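## Task

Read the three labels printed on the ticket at the desk's front edge. Each cardboard box on the shelf is identified by the label fixed to the shelf edge directly beneath it. Bring the three matching boxes to the desk so they rest there without the robot holding or propping them at the end. The robot must not tip over or be left leaning, or the task fails.

## Robot and tools

Robot: a simulated Hello Robot Stretch 3 with one arm. It has a two-wheel differential base (0.33 m long, 0.34 m wide, no sideways motion), a lift that slides the arm up and down a mast, and a telescoping arm that reaches out to the robot's right side. The gripper sits on a wrist with yaw, pitch and roll. To bring the gripper further forward or back, drive the base. Turns pivot about the point midway between the drive wheels, 0.05 m behind the front edge. Cameras: head_camera and nav_camera are on the head (aimed together by head_pan_rad and head_tilt_rad); wrist_camera rides on the gripper. A loose object may occasionally get nudged by an outside push.

Frames: the base frame has its origin on the floor between the drive wheels, x forward, y left, z up. hand_pose is reported in it, located where the closed fingertips meet. The odometry frame is the base frame as it was at the scene's start; heading is positive to the left, within -3.142 to 3.142.

execute_actions takes "actions", a list run in order (an empty list just returns the current state and images). Each action may hold "robot", "steps" (1 to 450 control steps at 30 per second) and "until" (ends the action early once its conditions hold). {"steps": n} alone simply waits. "robot" is one of: a single command; a list of up to 8 commands run one after another, where an item can also be {"pause_s": s} with s at most 15; or {"stop": true}, which brakes everything and clears the queue.

A command may contain:
- "base": exactly one key. {"translate_m": d} is a straight drive offset of d metres from where the base is when the command begins, forward positive, |d| at most 1. {"rotate_rad": a} is an on-the-spot turn offset of a radians, left (counter-clockwise seen from above) positive, |a| at most 3.2.
- "joints": one object for the single arm, naming joints with absolute targets; unnamed joints keep their previous target. lift_m 0 to 1.1 (arm height on the mast, metres); arm_m 0 to 0.52 (extension, metres); wrist_yaw_rad -1.345 to 4.42 (0 along the arm, positive swings toward the front, 3.0 folds it over the base); wrist_pitch_rad -1.57 to 0.451 (0 level, negative tips fingers down); wrist_roll_rad -2.911 to 2.911 (0 means fingers side by side); gripper_m -0.089 to 0.179 (bigger is wider; the real fingertip gap is smaller, by about 0.007 nearly shut and 0.025 fully open); head_pan_rad -3.953 to 1.73 (0 ahead, positive left, -1.57 looks along the arm); head_tilt_rad -1.53 to 0.419 (negative looks down).
- "contact_limits": {"arm_m": e}, effort percent 1 to 100 at which that arm motion halts with contact_stop; lower is gentler, it lasts until the next arm_m command, and values above the maximum are clipped.
Base and joint motions begin together and keep running across later actions and while you think. A new command overrides at once and discards what remains of an older queue. In a queue, the next command starts only once the previous one ended "done" (or "off_target" for base or gripper_m); otherwise the rest is dropped.

"until": {"robot": {"status": "ended"}} fires once nothing reads "moving" and no queue is running; pair it with steps 450 to wait for motion to finish. Other fields (readings, *_goal, *_status, base_status, translate_m, rotate_rad, refusals, queue, queue_left) take [op, value] with "=", "!=", "<", "<=", ">", ">=", compared as printed, or a status word. {"any": {"status": "ended"}} fires when the first motion or queue ends.

zoom_image: "camera" (head_camera, nav_camera or wrist_camera) and "region" [x0, y0, x1, y1] in pixels of that camera's latest image, origin top-left, at most 504 by 504. Useful for reading labels and the ticket.

finished_scene: "scene" (1 or 2) ends the current scene irreversibly after a hold; make sure all motion has stopped first, because the hold ends in a braking stop.

Result lines: base_status and joint_status give each motion's state: moving, done, off_target (stopped short and may still push), contact_stop (the joint then goes slack until commanded again), time_out, stopped, not_commanded, torque_fault (a wrist servo shut off for 10 s; the joint is limp and refuses goals). The base bracket shows distance travelled versus goal. joint_goals lists current targets; measured_speeds lists encoder speeds; refusals, queue and queue_left describe what was refused or still waiting; "refused:", "dropped:" and "replaced:" lines explain why. on_its_own reports goals the robot changed itself, slack or switched-off joints, efforts outside rest range, and base lean. lidar_m: 12 distances in 30-degree sectors, first straight ahead then counter-clockwise, at 0.17 m height. wrist_depth_mm and head_depth_mm: 7x7 grids of median depth. base_tilt gives forward/right lean in degrees; motor_effort gives percent effort with peak in brackets.

Cautions: Gripping means commanding gripper_m below the object's width; release by opening at least 0.02 beyond where the pads touched. Neither the reading nor "done" confirms a grasp, so check the images. The base goes fast (0.30 m/s, 1.9 rad/s) only when stowed: lift_m under 0.30, arm_m under 0.03, wrist_yaw_rad above 2.54. Fold or unfold the wrist only with lift_m 0.32 to 0.95, pitch -0.4 and roll near 0; with yaw below -0.4 keep pitch at -0.5 or lower. Pushing the arm into something rigid with the gripper above about 0.45 m can tip the robot; never push again after a contact_stop, and never drive while holding or pressing on something fixed. If the base snags or leans, reverse the last move in small steps, lift the gripper away, and lower lift_m to about 0.2 if needed. Avoid dropping, slamming or knocking objects over, and leave each item resting on the desk by itself.

Each tool is called after ">>>" by a JSON object that holds its "op" and its "data".

## Session

>>> {"op": "execute_actions", "data": {"actions": []}}

Scene clock: 0.00 s.
robot.base_odometry: x=+0.000 y=+0.000 heading=+0.000 (m, m, rad; robot's odometry frame)
robot.turned_by_wheels: +0.000 (rad since the last result)
robot.turned_by_imu: +0.000 (rad since the last result)
robot.base_tilt: forward=-1.7 right=+1.3 (deg)
robot.lidar_m: 2.26 1.98 1.99 2.32 2.72 2.45 2.06 1.79 1.79 1.86 1.46 1.64
robot.head_depth_mm: 1963 2163 2191 2140 2159 2162 2081 / 1977 2343 2335 2388 2345 2367 2021 / 2006 2616 2616 2581 2600 2619 2032 / 1998 2727 2784 2799 2826 2769 2010 / 2010 2451 2487 2558 2550 2568 2009 / 2041 2230 2257 2294 2357 2370 1992 / 1956 2019 2030 2062 2111 2127 1945
robot.base_status: not_commanded
robot.joint_positions: lift_m=+0.540 arm_m=+0.002 wrist_yaw_rad=+3.099 wrist_pitch_rad=-0.460 wrist_roll_rad=+0.016 gripper_m=+0.037 head_pan_rad=+0.011 head_tilt_rad=-0.022
robot.joint_goals: lift_m=+0.540 arm_m=+0.002 wrist_yaw_rad=+3.099 wrist_pitch_rad=-0.460 wrist_roll_rad=+0.016 gripper_m=+0.037 head_pan_rad=+0.011 head_tilt_rad=-0.022
robot.joint_status: lift_m=not_commanded arm_m=not_commanded wrist_yaw_rad=not_commanded wrist_pitch_rad=not_commanded wrist_roll_rad=not_commanded gripper_m=not_commanded head_pan_rad=not_commanded head_tilt_rad=not_commanded
robot.measured_speeds: translate_m=+0.000 rotate_rad=+0.000 lift_m=+0.000 arm_m=+0.000 wrist_yaw_rad=+0.000 wrist_pitch_rad=+0.000 wrist_roll_rad=+0.000 head_pan_rad=+0.000 head_tilt_rad=+0.000
robot: refusals=0 queue=idle queue_left=0
robot.motor_effort: left_wheel=+0 right_wheel=-1 lift_m=+23 arm_m=+0 wrist_yaw_rad=+1 wrist_pitch_rad=+4 wrist_roll_rad=+0 gripper_m=+0 head_pan_rad=+0 head_tilt_rad=+2 (%)
robot.hand_pose: x=-0.0119 y=+0.0714 z=+0.5432 quat_wxyz=(+0.177, +0.697, +0.145, +0.679) (m; robot's base frame)
robot.wrist_depth_mm: - - - - - - - / - - - - - - - / - - - - - - - / - - - - - - - / 930 927 903 889 890 839 811 / 806 787 778 754 - 738 705 / 696 685 666 665 648 639 638
pictures: head_camera (sideways: a quarter turn clockwise sets it upright), nav_camera (sideways: a quarter turn counterclockwise sets it upright), wrist_camera
Images, in order (width x height): head_camera 896x504, nav_camera 672x504, wrist_camera 644x364.

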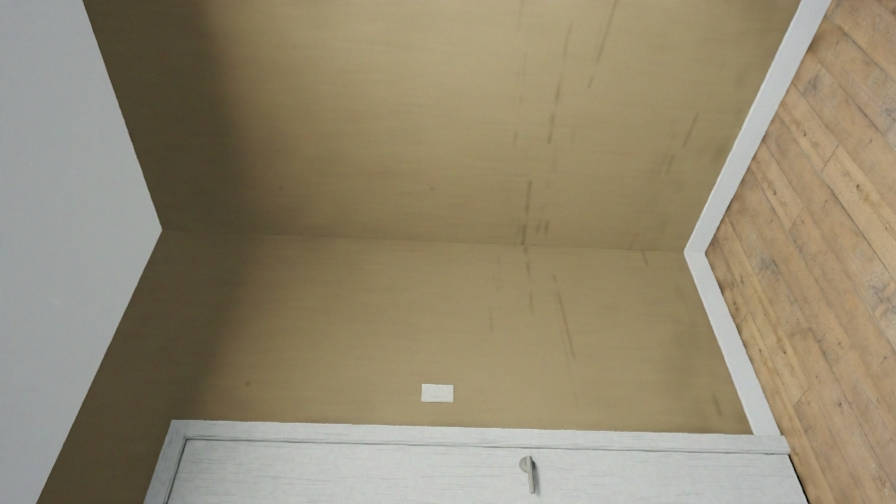

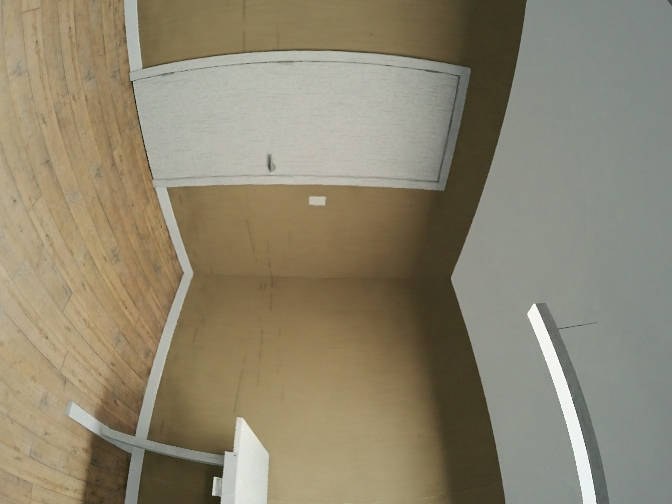

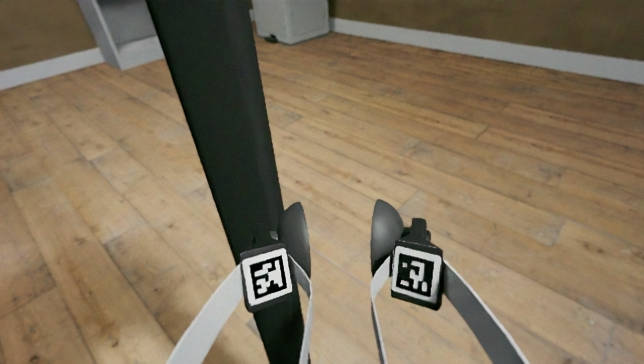

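>>> {"op": "execute_actions", "data": {"actions": [{"robot":{"joints":{"head_pan_rad":-0.85,"head_tilt_rad":-0.35}},"steps":99,"until":{"robot":{"status":"ended"}}}]}}

>>> {"op": "execute_actions", "data": {"actions": [{"robot":{"joints":{"head_pan_rad":-3.9,"head_tilt_rad":-0.25}},"steps":199,"until":{"robot":{"status":"ended"}}}]}}

Scene clock: 4.70 s.
robot.base_odometry: x=+0.000 y=+0.000 heading=+0.000 (m, m, rad; robot's odometry frame)
robot.turned_by_wheels: +0.000 (rad since the last result)
robot.turned_by_imu: +0.001 (rad since the last result)
robot.base_tilt: forward=-1.6 right=+1.3 (deg)
robot.lidar_m: 2.25 1.98 1.99 2.32 2.72 2.45 2.06 1.79 1.79 1.87 1.46 1.64
robot.head_depth_mm: 1796 1891 1999 2252 2319 1799 1438 / 1766 1901 2002 2161 2102 1779 1422 / 1745 1890 1967 2190 2276 1774 1416 / 1735 1893 1970 2203 2301 1769 1400 / 1733 1885 1977 2188 2276 1764 1402 / 1742 1871 1933 1683 2221 1754 1397 / 1732 1856 1930 2147 2252 1744 1385
robot.base_status: not_commanded
robot.joint_positions: lift_m=+0.540 arm_m=+0.002 wrist_yaw_rad=+3.099 wrist_pitch_rad=-0.460 wrist_roll_rad=+0.016 gripper_m=+0.037 head_pan_rad=-0.843 head_tilt_rad=-0.345
robot.joint_goals: lift_m=+0.540 arm_m=+0.002 wrist_yaw_rad=+3.099 wrist_pitch_rad=-0.460 wrist_roll_rad=+0.016 gripper_m=+0.037 head_pan_rad=-0.850 head_tilt_rad=-0.350
robot.joint_status: lift_m=not_commanded arm_m=not_commanded wrist_yaw_rad=not_commanded wrist_pitch_rad=not_commanded wrist_roll_rad=not_commanded gripper_m=not_commanded head_pan_rad=done head_tilt_rad=done
robot.measured_speeds: translate_m=+0.000 rotate_rad=+0.000 lift_m=+0.000 arm_m=+0.000 wrist_yaw_rad=+0.000 wrist_pitch_rad=+0.000 wrist_roll_rad=+0.000 head_pan_rad=+0.000 head_tilt_rad=+0.000
robot: refusals=0 queue=done queue_left=0
robot.motor_effort: left_wheel=+0(1) right_wheel=+0(0) lift_m=+23(23) arm_m=-1(0) wrist_yaw_rad=+1(1) wrist_pitch_rad=+4(4) wrist_roll_rad=+0(0) gripper_m=+1(0) head_pan_rad=-4(49) head_tilt_rad=-3(24) (%)
robot.hand_pose: x=-0.0119 y=+0.0714 z=+0.5432 quat_wxyz=(+0.177, +0.697, +0.145, +0.679) (m; robot's base frame)
robot.wrist_depth_mm: - - - - - - - / - - - - - - - / - - - - - - - / - - - - - - - / 929 911 902 884 877 833 820 / 806 796 780 752 - 727 719 / 709 686 670 665 649 638 633
pictures: head_camera (sideways: a quarter turn clockwise sets it upright), nav_camera (sideways: a quarter turn counterclockwise sets it upright), wrist_camera
Images, in order (width x height): head_camera 896x504, nav_camera 672x504, wrist_camera 644x364.

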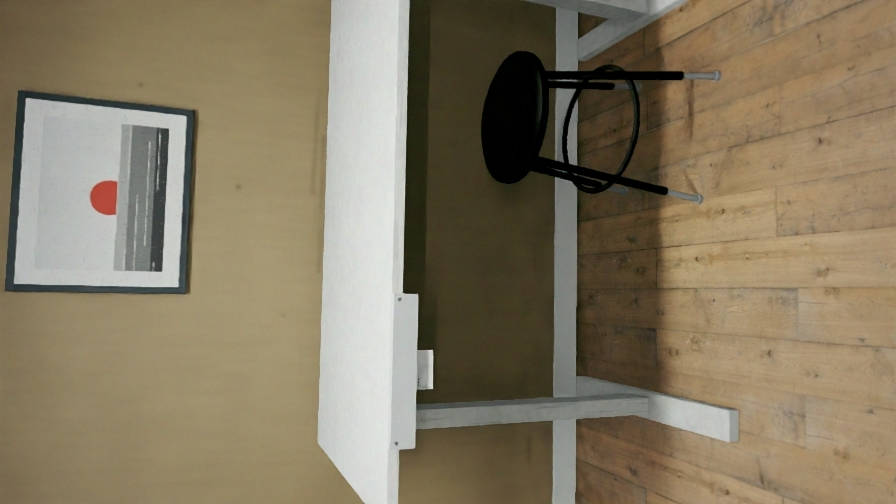

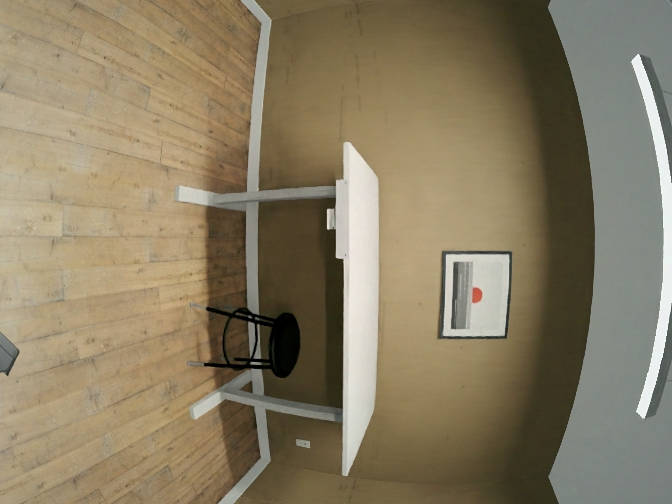

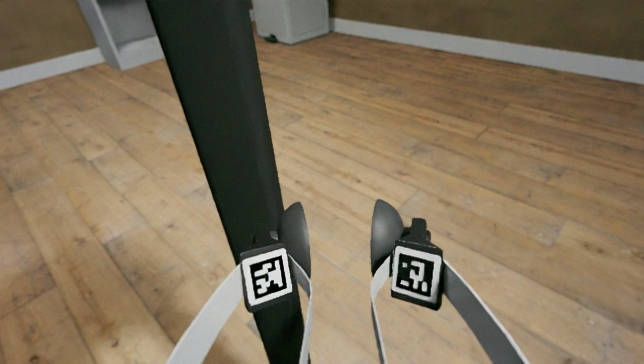

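Scene clock: 6.67 s.
robot.base_odometry: x=+0.000 y=+0.000 heading=+0.000 (m, m, rad; robot's odometry frame)
robot.turned_by_wheels: +0.000 (rad since the last result)
robot.turned_by_imu: +0.000 (rad since the last result)
robot.base_tilt: forward=-1.7 right=+1.2 (deg)
robot.lidar_m: 2.26 1.98 1.99 2.31 2.71 2.45 2.06 1.78 1.79 1.86 1.46 1.64
robot.head_depth_mm: - - - - - - - / 2381 2508 2596 - - - - / 2370 2511 2643 2803 2796 1982 1530 / 2392 2539 2678 2842 2788 1957 1519 / 2401 2532 2680 2812 2655 1964 1506 / 2400 2531 2683 2764 2701 1933 1527 / 2400 2529 2674 2779 2674 1942 1485
robot.base_status: not_commanded
robot.joint_positions: lift_m=+0.540 arm_m=+0.002 wrist_yaw_rad=+3.099 wrist_pitch_rad=-0.460 wrist_roll_rad=+0.016 gripper_m=+0.037 head_pan_rad=-3.893 head_tilt_rad=-0.261
robot.joint_goals: lift_m=+0.540 arm_m=+0.002 wrist_yaw_rad=+3.099 wrist_pitch_rad=-0.460 wrist_roll_rad=+0.016 gripper_m=+0.037 head_pan_rad=-3.900 head_tilt_rad=-0.250
robot.joint_status: lift_m=not_commanded arm_m=not_commanded wrist_yaw_rad=not_commanded wrist_pitch_rad=not_commanded wrist_roll_rad=not_commanded gripper_m=not_commanded head_pan_rad=done head_tilt_rad=done
robot.measured_speeds: translate_m=+0.000 rotate_rad=+0.000 lift_m=+0.000 arm_m=+0.000 wrist_yaw_rad=+0.000 wrist_pitch_rad=+0.000 wrist_roll_rad=+0.000 head_pan_rad=+0.000 head_tilt_rad=+0.000
robot: refusals=0 queue=done queue_left=0
robot.motor_effort: left_wheel=-1(1) right_wheel=+0(0) lift_m=+23(23) arm_m=+0(1) wrist_yaw_rad=+1(1) wrist_pitch_rad=+4(4) wrist_roll_rad=+0(0) gripper_m=+0(1) head_pan_rad=-4(50) head_tilt_rad=+5(15) (%)
robot.hand_pose: x=-0.0119 y=+0.0714 z=+0.5432 quat_wxyz=(+0.177, +0.697, +0.145, +0.679) (m; robot's base frame)
robot.wrist_depth_mm: - - - - - - - / - - - - - - - / - - - - - - - / - - - - - - - / 943 903 902 873 883 847 818 / 796 785 780 751 - 726 714 / 702 688 677 664 653 637 632
pictures: head_camera (sideways: a quarter turn clockwise sets it upright), nav_camera (sideways: a quarter turn counterclockwise sets it upright), wrist_camera
Images, in order (width x height): head_camera 896x504, nav_camera 672x504, wrist_camera 644x364.

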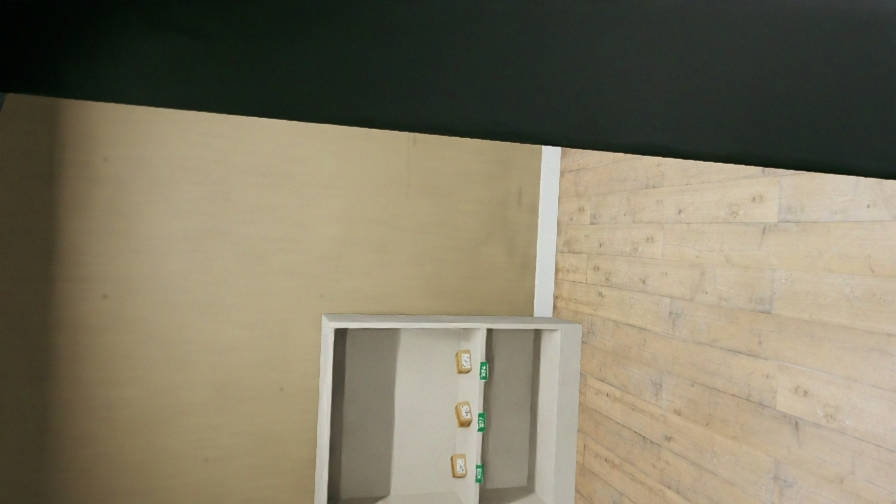

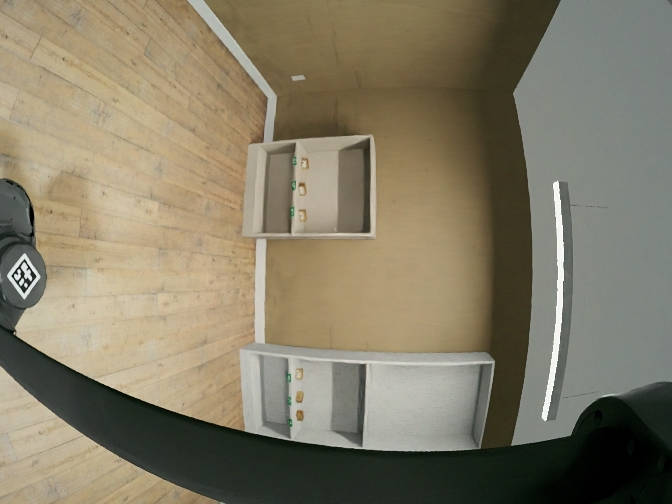

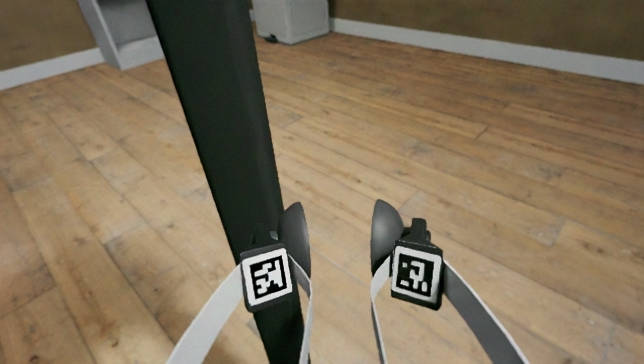

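>>> {"op": "execute_actions", "data": {"actions": [{"robot":[{"base":{"rotate_rad":-0.6},"joints":{"lift_m":0.26,"head_pan_rad":0}},{"base":{"translate_m":0.65}},{"joints":{"lift_m":0.55,"wrist_pitch_rad":-0.4}},{"joints":{"wrist_yaw_rad":1.57,"wrist_pitch_rad":0.1}}],"steps":450,"until":{"robot":{"status":"ended"}}}]}}

Scene clock: 22.60 s.
robot.base_odometry: x=+0.537 y=-0.367 heading=-0.600 (m, m, rad; robot's odometry frame)
robot.turned_by_wheels: -0.600 (rad since the last result)
robot.turned_by_imu: -0.592 (rad since the last result)
robot.base_tilt: forward=-1.6 right=+1.4 (deg)
robot.lidar_m: 0.99 1.60 1.85 1.85 2.09 2.83 3.08 2.31 1.92 1.91 1.03 0.91
robot.head_depth_mm: 1173 1230 1303 1338 778 1555 1550 / 1204 1255 1334 1323 771 1590 1524 / 1227 1288 1363 1294 763 671 1516 / 1248 1314 1383 1285 759 1166 1469 / 1268 1341 1423 1460 753 1724 1454 / 1298 1361 1437 1529 786 1760 1497 / 1319 1399 1483 1583 1676 1773 1486
robot.base_status: done (translate_m +0.6500 of +0.6500)
robot.joint_positions: lift_m=+0.549 arm_m=+0.002 wrist_yaw_rad=+1.574 wrist_pitch_rad=+0.075 wrist_roll_rad=+0.016 gripper_m=+0.037 head_pan_rad=-0.007 head_tilt_rad=-0.260
robot.joint_goals: lift_m=+0.550 arm_m=+0.002 wrist_yaw_rad=+1.570 wrist_pitch_rad=+0.100 wrist_roll_rad=+0.016 gripper_m=+0.037 head_pan_rad=+0.000 head_tilt_rad=-0.250
robot.joint_status: lift_m=done arm_m=not_commanded wrist_yaw_rad=done wrist_pitch_rad=done wrist_roll_rad=not_commanded gripper_m=not_commanded head_pan_rad=done head_tilt_rad=done
robot.measured_speeds: translate_m=+0.000 rotate_rad=+0.000 lift_m=+0.000 arm_m=+0.000 wrist_yaw_rad=+0.000 wrist_pitch_rad=+0.000 wrist_roll_rad=+0.000 head_pan_rad=+0.000 head_tilt_rad=+0.000
robot: refusals=0 queue=done queue_left=0
robot.motor_effort: left_wheel=+2(8) right_wheel=-2(5) lift_m=+33(37) arm_m=+0(0) wrist_yaw_rad=-2(2) wrist_pitch_rad=+8(8) wrist_roll_rad=+0(0) gripper_m=+1(1) head_pan_rad=+4(50) head_tilt_rad=+4(5) (%)
robot.hand_pose: x=+0.2360 y=-0.1465 z=+0.6833 quat_wxyz=(+0.476, +0.486, -0.521, +0.515) (m; robot's base frame)
robot.wrist_depth_mm: - - 527 508 593 617 646 / - - - 852 - - - / - - - - - - - / - - - - - - - / - - - - - - 643 / - - - - - - - / - - - - - - -
pictures: head_camera (sideways: a quarter turn clockwise sets it upright), nav_camera (sideways: a quarter turn counterclockwise sets it upright), wrist_camera
Images, in order (width x height): head_camera 896x504, nav_camera 672x504, wrist_camera 644x364.

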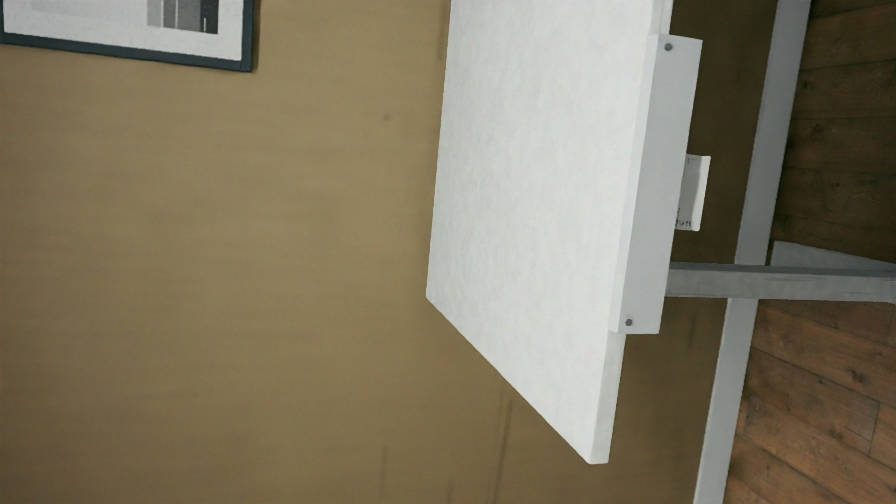

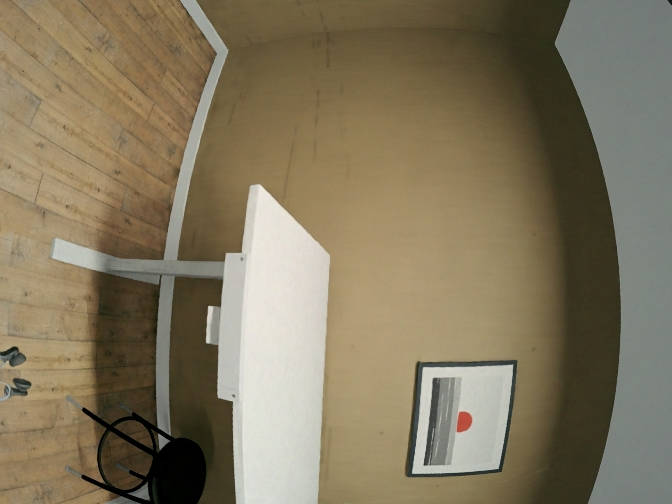

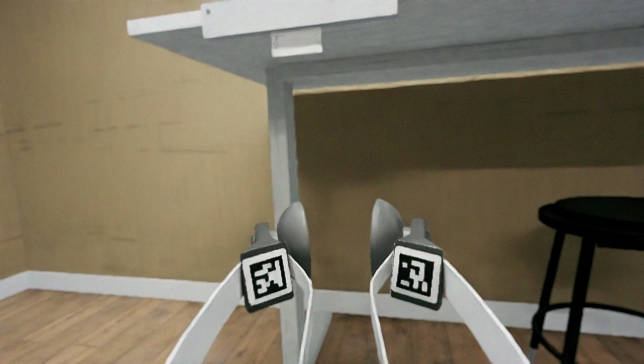

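Desk ~0.93 high.

>>> {"op": "execute_actions", "data": {"actions": [{"robot":{"base":{"translate_m":0.25},"joints":{"lift_m":0.6,"wrist_yaw_rad":1.7,"wrist_pitch_rad":0.4}},"steps":450,"until":{"robot":{"status":"ended"}}}]}}

>>> {"op": "zoom_image", "data": {"camera": "wrist_camera", "region": [150,0,490,200]}}

Scene clock: 34.10 s.
robot.base_odometry: x=+0.743 y=-0.508 heading=-0.600 (m, m, rad; robot's odometry frame)
robot.turned_by_wheels: +0.000 (rad since the last result)
robot.turned_by_imu: +0.001 (rad since the last result)
robot.base_tilt: forward=-1.6 right=+1.3 (deg)
robot.lidar_m: 0.74 1.33 1.80 1.80 2.04 3.03 3.37 2.36 1.96 1.96 0.73 1.01
robot.head_depth_mm: 968 1007 1069 1121 779 548 422 / 991 1037 1095 1137 772 544 420 / 1003 1058 1119 1167 762 540 418 / 1023 1083 1138 1176 755 536 420 / 1047 1100 1165 1216 750 532 428 / 1064 1121 1191 1266 786 529 1373 / 1085 1149 1213 1291 1371 526 1398
robot.base_status: done (translate_m +0.2500 of +0.2500)
robot.joint_positions: lift_m=+0.599 arm_m=+0.002 wrist_yaw_rad=+1.696 wrist_pitch_rad=+0.376 wrist_roll_rad=+0.016 gripper_m=+0.037 head_pan_rad=-0.007 head_tilt_rad=-0.260
robot.joint_goals: lift_m=+0.600 arm_m=+0.002 wrist_yaw_rad=+1.700 wrist_pitch_rad=+0.400 wrist_roll_rad=+0.016 gripper_m=+0.037 head_pan_rad=+0.000 head_tilt_rad=-0.250
robot.joint_status: lift_m=done arm_m=not_commanded wrist_yaw_rad=done wrist_pitch_rad=done wrist_roll_rad=not_commanded gripper_m=not_commanded head_pan_rad=done head_tilt_rad=done
robot.measured_speeds: translate_m=+0.000 rotate_rad=+0.000 lift_m=+0.000 arm_m=+0.000 wrist_yaw_rad=+0.000 wrist_pitch_rad=+0.000 wrist_roll_rad=+0.000 head_pan_rad=+0.000 head_tilt_rad=+0.000
robot: refusals=0 queue=done queue_left=0
robot.motor_effort: left_wheel=+1(5) right_wheel=-2(3) lift_m=+32(33) arm_m=+0(0) wrist_yaw_rad=+3(3) wrist_pitch_rad=+8(9) wrist_roll_rad=+0(0) gripper_m=+1(0) head_pan_rad=+4(5) head_tilt_rad=+5(4) (%)
robot.hand_pose: x=+0.2239 y=-0.1163 z=+0.8100 quat_wxyz=(+0.356, +0.439, -0.561, +0.605) (m; robot's base frame)
robot.wrist_depth_mm: - - - - - - 917 / - - - - 296 276 266 / - - 350 316 297 380 390 / - - 649 632 590 554 529 / - - - - - 923 863 / - - - - - 916 856 / - - - - - 895 831
pictures: head_camera (sideways: a quarter turn clockwise sets it upright), nav_camera (sideways: a quarter turn counterclockwise sets it upright), wrist_camera
Images, in order (width x height): head_camera 896x504, nav_camera 672x504, wrist_camera 644x364.

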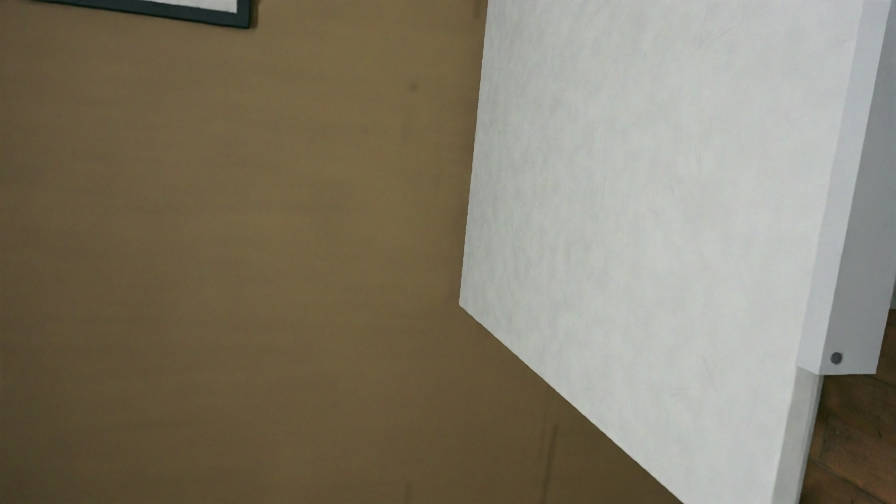

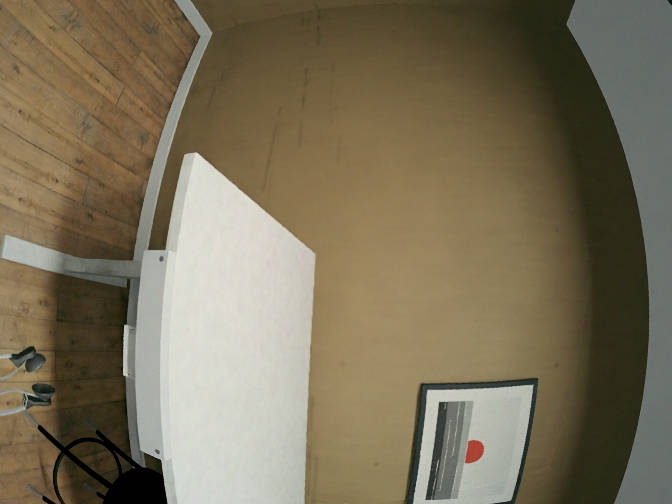

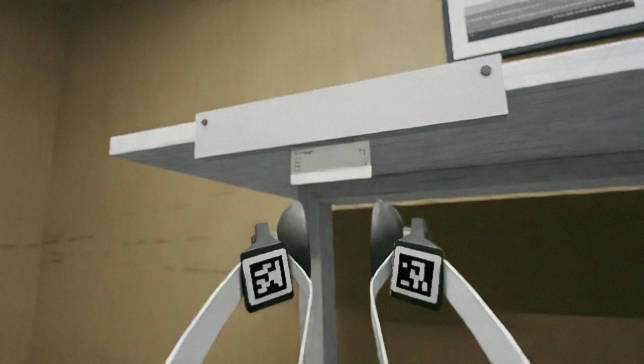

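Region (150, 0, 490, 200) of wrist_camera's 644x364 image, scaled by 1.482; it fills the top 296 rows of this view, and the rest is white.

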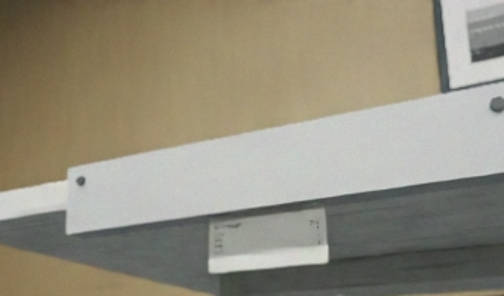

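>>> {"op": "execute_actions", "data": {"actions": [{"robot":{"base":{"translate_m":-0.55},"joints":{"wrist_yaw_rad":3.0,"wrist_pitch_rad":-0.4,"head_tilt_rad":-0.45}},"steps":75},{"robot":{"joints":{"lift_m":0.26}},"steps":450,"until":{"robot":{"status":"ended"}}}]}}

>>> {"op": "zoom_image", "data": {"camera": "head_camera", "region": [380,140,520,280]}}

Scene clock: 47.10 s.
robot.base_odometry: x=+0.289 y=-0.198 heading=-0.600 (m, m, rad; robot's odometry frame)
robot.turned_by_wheels: +0.000 (rad since the last result)
robot.turned_by_imu: +0.001 (rad since the last result)
robot.base_tilt: forward=-1.7 right=+1.4 (deg)
robot.lidar_m: 1.29 1.93 1.91 1.89 2.16 2.66 2.78 2.23 1.86 1.85 1.60 1.15
robot.head_depth_mm: 1362 1495 1352 1798 1940 1577 1329 / 1413 1515 1331 1820 1981 1616 1314 / 1443 1559 1303 1871 2005 1609 1310 / 1469 1609 1284 1449 1867 1587 1311 / 1494 1639 1270 1980 2015 1597 1300 / 1527 1663 1791 2031 2023 1583 1290 / 1547 1693 1869 2088 2019 1571 1285
robot.base_status: done (translate_m -0.5500 of -0.5500)
robot.joint_positions: lift_m=+0.261 arm_m=+0.002 wrist_yaw_rad=+2.997 wrist_pitch_rad=-0.413 wrist_roll_rad=+0.016 gripper_m=+0.037 head_pan_rad=-0.007 head_tilt_rad=-0.446
robot.joint_goals: lift_m=+0.260 arm_m=+0.002 wrist_yaw_rad=+3.000 wrist_pitch_rad=-0.400 wrist_roll_rad=+0.016 gripper_m=+0.037 head_pan_rad=+0.000 head_tilt_rad=-0.450
robot.joint_status: lift_m=done arm_m=not_commanded wrist_yaw_rad=done wrist_pitch_rad=done wrist_roll_rad=not_commanded gripper_m=not_commanded head_pan_rad=done head_tilt_rad=done
robot.measured_speeds: translate_m=+0.000 rotate_rad=+0.000 lift_m=+0.000 arm_m=+0.000 wrist_yaw_rad=+0.000 wrist_pitch_rad=+0.000 wrist_roll_rad=+0.000 head_pan_rad=+0.000 head_tilt_rad=+0.000
robot: refusals=0 queue=done queue_left=0
robot.motor_effort: left_wheel=+1(8) right_wheel=-2(8) lift_m=+12(33) arm_m=-1(0) wrist_yaw_rad=+2(4) wrist_pitch_rad=+4(7) wrist_roll_rad=+0(0) gripper_m=+0(0) head_pan_rad=+5(4) head_tilt_rad=-3(19) (%)
robot.hand_pose: x=+0.0111 y=+0.0754 z=+0.2743 quat_wxyz=(+0.196, +0.706, +0.093, +0.674) (m; robot's base frame)
robot.wrist_depth_mm: - - - - - - - / - - - - - - - / 948 893 871 846 829 785 749 / 728 708 673 664 639 629 619 / 588 570 - 549 552 518 515 / 495 502 - - - 447 435 / 439 - - - 396 389 384
pictures: head_camera (sideways: a quarter turn clockwise sets it upright), nav_camera (sideways: a quarter turn counterclockwise sets it upright), wrist_camera
Images, in order (width x height): head_camera 896x504, nav_camera 672x504, wrist_camera 644x364.

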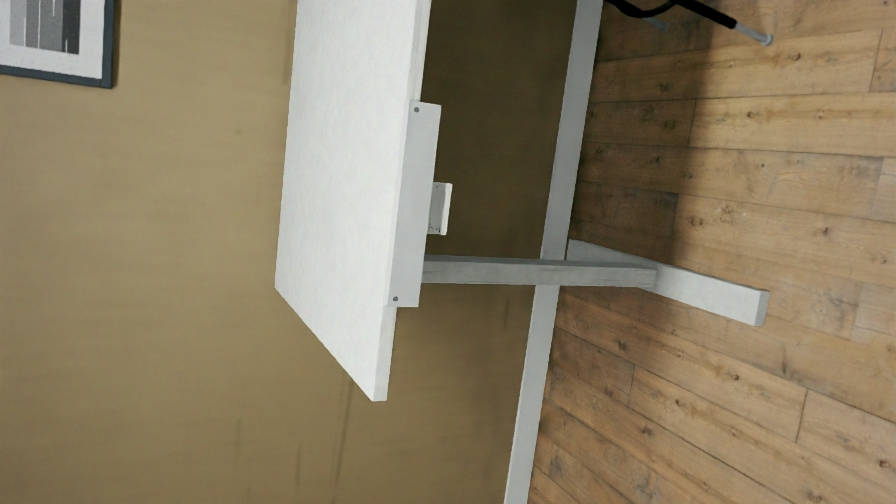

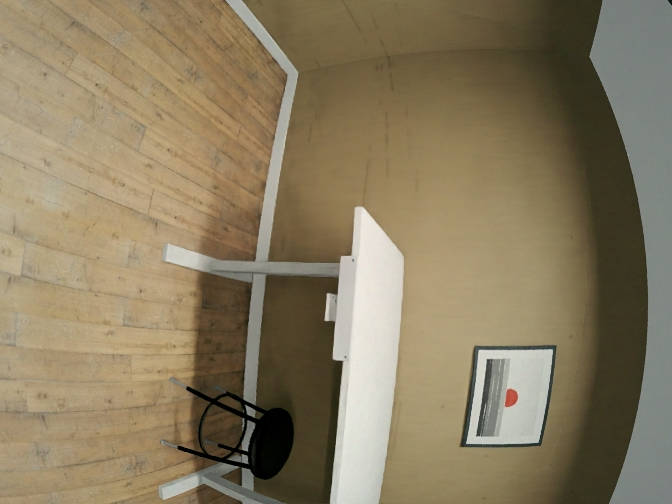

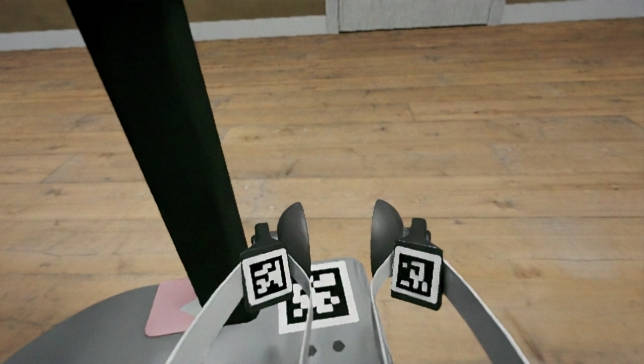

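Region (380, 140, 520, 280) of head_camera's 896x504 image, scaled by 3.600, with more detail than that image has.

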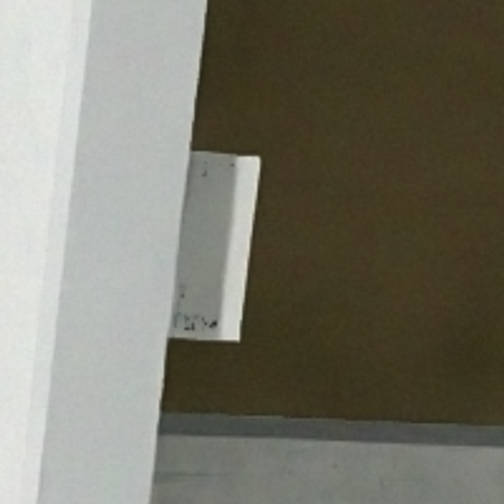

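>>> {"op": "execute_actions", "data": {"actions": [{"robot":[{"base":{"rotate_rad":-0.07}},{"base":{"translate_m":0.35}},{"base":{"rotate_rad":1.57},"joints":{"lift_m":0.66}},{"joints":{"wrist_yaw_rad":0,"gripper_m":0.17}},{"joints":{"arm_m":0.18,"wrist_pitch_rad":0.1}}],"steps":450,"until":{"robot":{"status":"ended"}}}]}}

Scene clock: 63.97 s.
robot.base_odometry: x=+0.563 y=-0.415 heading=+0.900 (m, m, rad; robot's odometry frame)
robot.turned_by_wheels: +1.500 (rad since the last result)
robot.turned_by_imu: +1.490 (rad since the last result)
robot.base_tilt: forward=-1.7 right=+1.4 (deg)
robot.lidar_m: 1.87 2.03 2.88 3.15 2.43 1.92 1.90 0.98 0.85 0.94 1.49 1.88
robot.head_depth_mm: 1520 1654 1805 1985 2101 1628 1324 / 1534 1687 1813 2015 2103 1617 1326 / 1546 1687 1861 2038 2073 1610 1313 / 1575 1706 1867 2061 2062 1614 1309 / 1584 1722 1902 2086 2059 1589 1303 / 1627 1753 1936 2142 2036 1584 1299 / 1627 1786 1978 2175 2020 1567 1292
robot.base_status: done (rotate_rad +1.5699 of +1.5700)
robot.joint_positions: lift_m=+0.659 arm_m=+0.180 wrist_yaw_rad=+0.003 wrist_pitch_rad=+0.076 wrist_roll_rad=+0.016 gripper_m=+0.170 head_pan_rad=-0.007 head_tilt_rad=-0.446
robot.joint_goals: lift_m=+0.660 arm_m=+0.180 wrist_yaw_rad=+0.000 wrist_pitch_rad=+0.100 wrist_roll_rad=+0.016 gripper_m=+0.170 head_pan_rad=+0.000 head_tilt_rad=-0.450
robot.joint_status: lift_m=done arm_m=done wrist_yaw_rad=done wrist_pitch_rad=done wrist_roll_rad=not_commanded gripper_m=done head_pan_rad=done head_tilt_rad=done
robot.measured_speeds: translate_m=+0.000 rotate_rad=+0.000 lift_m=+0.000 arm_m=+0.000 wrist_yaw_rad=+0.000 wrist_pitch_rad=+0.000 wrist_roll_rad=+0.000 head_pan_rad=+0.000 head_tilt_rad=+0.000
robot: refusals=0 queue=done queue_left=0
robot.motor_effort: left_wheel=-3(8) right_wheel=+1(7) lift_m=+32(34) arm_m=+3(4) wrist_yaw_rad=-1(3) wrist_pitch_rad=+8(7) wrist_roll_rad=+0(0) gripper_m=+2(85) head_pan_rad=+5(4) head_tilt_rad=-2(2) (%)
robot.hand_pose: x=-0.0208 y=-0.5819 z=+0.7937 quat_wxyz=(+0.701, -0.026, -0.712, +0.028) (m; robot's base frame)
robot.wrist_depth_mm: 165 239 150 144 141 275 283 / - 419 379 148 433 424 413 / - - 955 920 897 865 828 / - - - 950 917 882 839 / - - - 973 933 892 861 / - - - - 937 913 - / - - - - 974 934 888
pictures: head_camera (sideways: a quarter turn clockwise sets it upright), nav_camera (sideways: a quarter turn counterclockwise sets it upright), wrist_camera
Images, in order (width x height): head_camera 896x504, nav_camera 672x504, wrist_camera 644x364.

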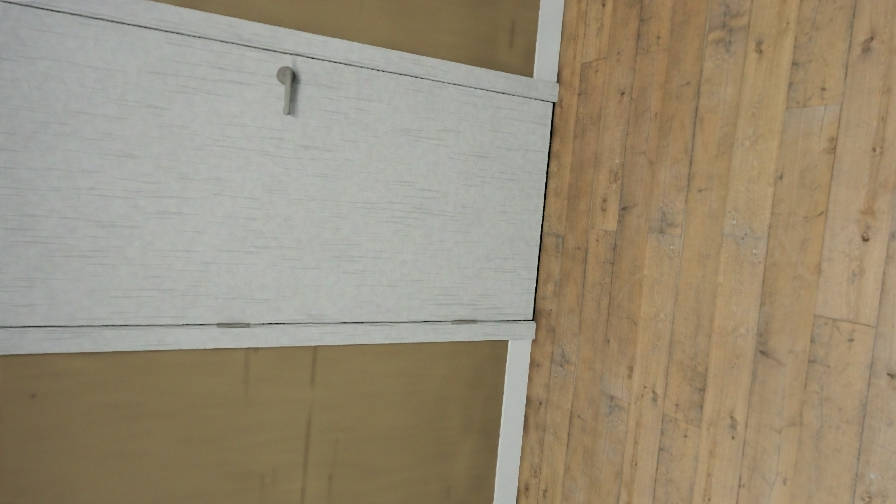

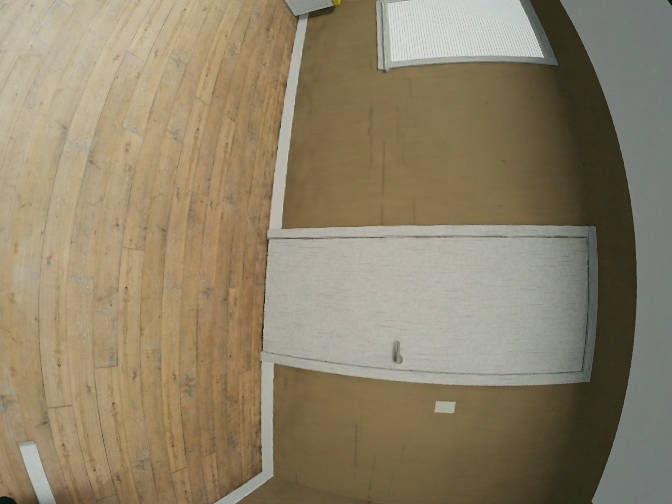

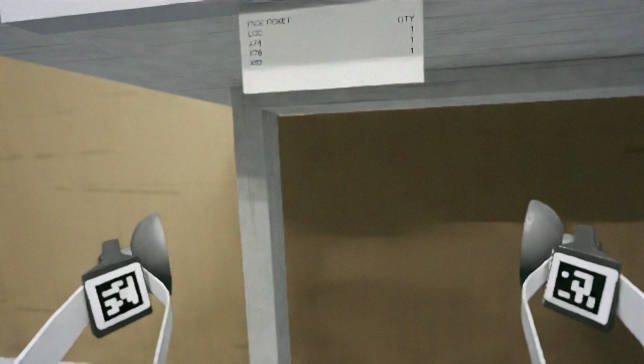

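>>> {"op": "execute_actions", "data": {"actions": [{"robot":{"joints":{"arm_m":0.22,"wrist_pitch_rad":0.2}},"steps":450,"until":{"robot":{"status":"ended"}}}]}}

>>> {"op": "zoom_image", "data": {"camera": "wrist_camera", "region": [160,0,340,160]}}

Scene clock: 71.93 s.
robot.base_odometry: x=+0.563 y=-0.415 heading=+0.900 (m, m, rad; robot's odometry frame)
robot.turned_by_wheels: +0.000 (rad since the last result)
robot.turned_by_imu: +0.001 (rad since the last result)
robot.base_tilt: forward=-1.6 right=+1.3 (deg)
robot.lidar_m: 1.86 2.03 2.89 3.15 2.44 1.92 1.89 0.98 0.85 0.94 1.48 1.89
robot.head_depth_mm: 1513 1664 1807 1990 2103 1630 1327 / 1533 1661 1831 2007 2121 1634 1325 / 1551 1684 1842 2048 2090 1605 1310 / 1560 1716 1878 2052 2085 1601 1302 / 1580 1723 1895 2097 2062 1590 1298 / 1629 1768 1934 2135 2057 1584 1299 / 1647 1798 1959 2169 2040 1589 1290
robot.base_status: done (rotate_rad +1.5699 of +1.5700)
robot.joint_positions: lift_m=+0.659 arm_m=+0.220 wrist_yaw_rad=+0.003 wrist_pitch_rad=+0.175 wrist_roll_rad=+0.016 gripper_m=+0.170 head_pan_rad=-0.007 head_tilt_rad=-0.446
robot.joint_goals: lift_m=+0.660 arm_m=+0.220 wrist_yaw_rad=+0.000 wrist_pitch_rad=+0.200 wrist_roll_rad=+0.016 gripper_m=+0.170 head_pan_rad=+0.000 head_tilt_rad=-0.450
robot.joint_status: lift_m=done arm_m=done wrist_yaw_rad=done wrist_pitch_rad=done wrist_roll_rad=not_commanded gripper_m=done head_pan_rad=done head_tilt_rad=done
robot.measured_speeds: translate_m=+0.000 rotate_rad=+0.000 lift_m=+0.000 arm_m=+0.000 wrist_yaw_rad=+0.000 wrist_pitch_rad=+0.000 wrist_roll_rad=+0.000 head_pan_rad=+0.000 head_tilt_rad=+0.000
robot: refusals=0 queue=done queue_left=0
robot.motor_effort: left_wheel=-3(3) right_wheel=+1(2) lift_m=+31(33) arm_m=+3(5) wrist_yaw_rad=-1(1) wrist_pitch_rad=+8(7) wrist_roll_rad=+0(0) gripper_m=+0(0) head_pan_rad=+4(4) head_tilt_rad=-2(2) (%)
robot.hand_pose: x=-0.0208 y=-0.6211 z=+0.8192 quat_wxyz=(+0.699, -0.060, -0.710, +0.063) (m; robot's base frame)
robot.wrist_depth_mm: 120 117 115 114 111 184 189 / 247 254 121 116 111 291 301 / - - 443 117 412 406 393 / - - 519 909 882 841 803 / - - 955 931 878 858 814 / - - 948 905 877 838 - / - - 945 917 878 852 829
pictures: head_camera (sideways: a quarter turn clockwise sets it upright), nav_camera (sideways: a quarter turn counterclockwise sets it upright), wrist_camera
Images, in order (width x height): head_camera 896x504, nav_camera 672x504, wrist_camera 644x364.

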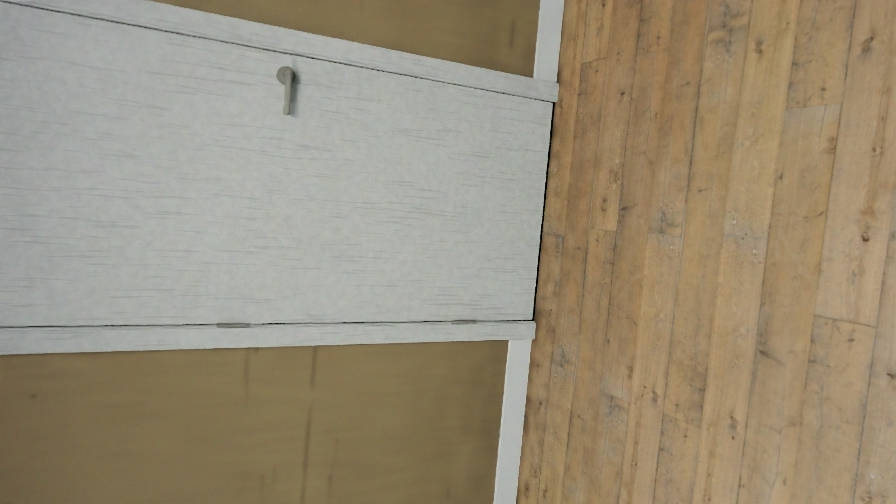

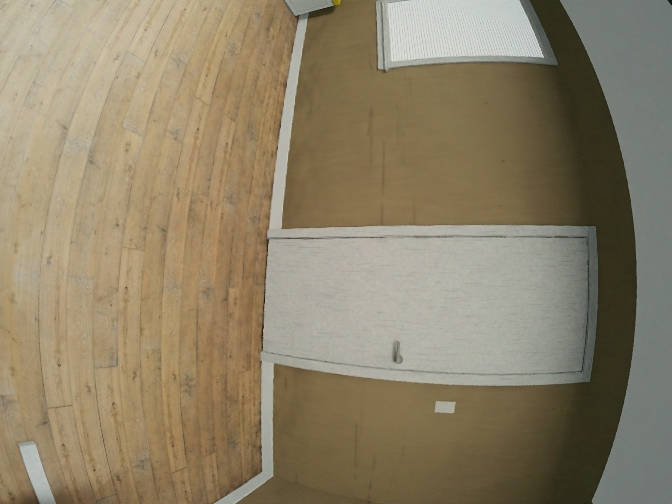

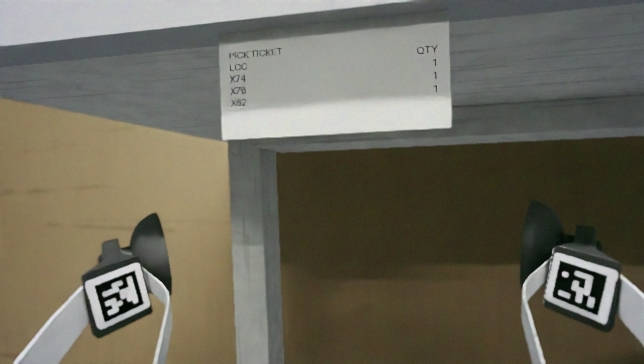

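Region (160, 0, 340, 160) of wrist_camera's 644x364 image, scaled by 2.800.

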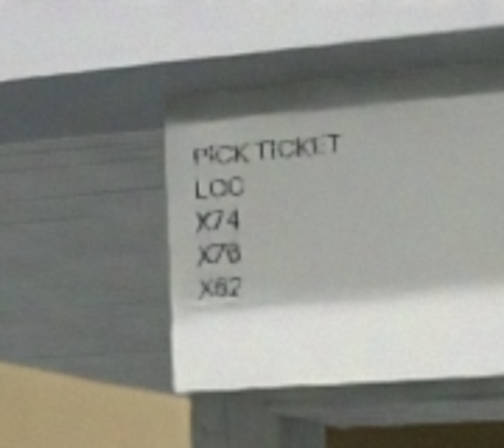

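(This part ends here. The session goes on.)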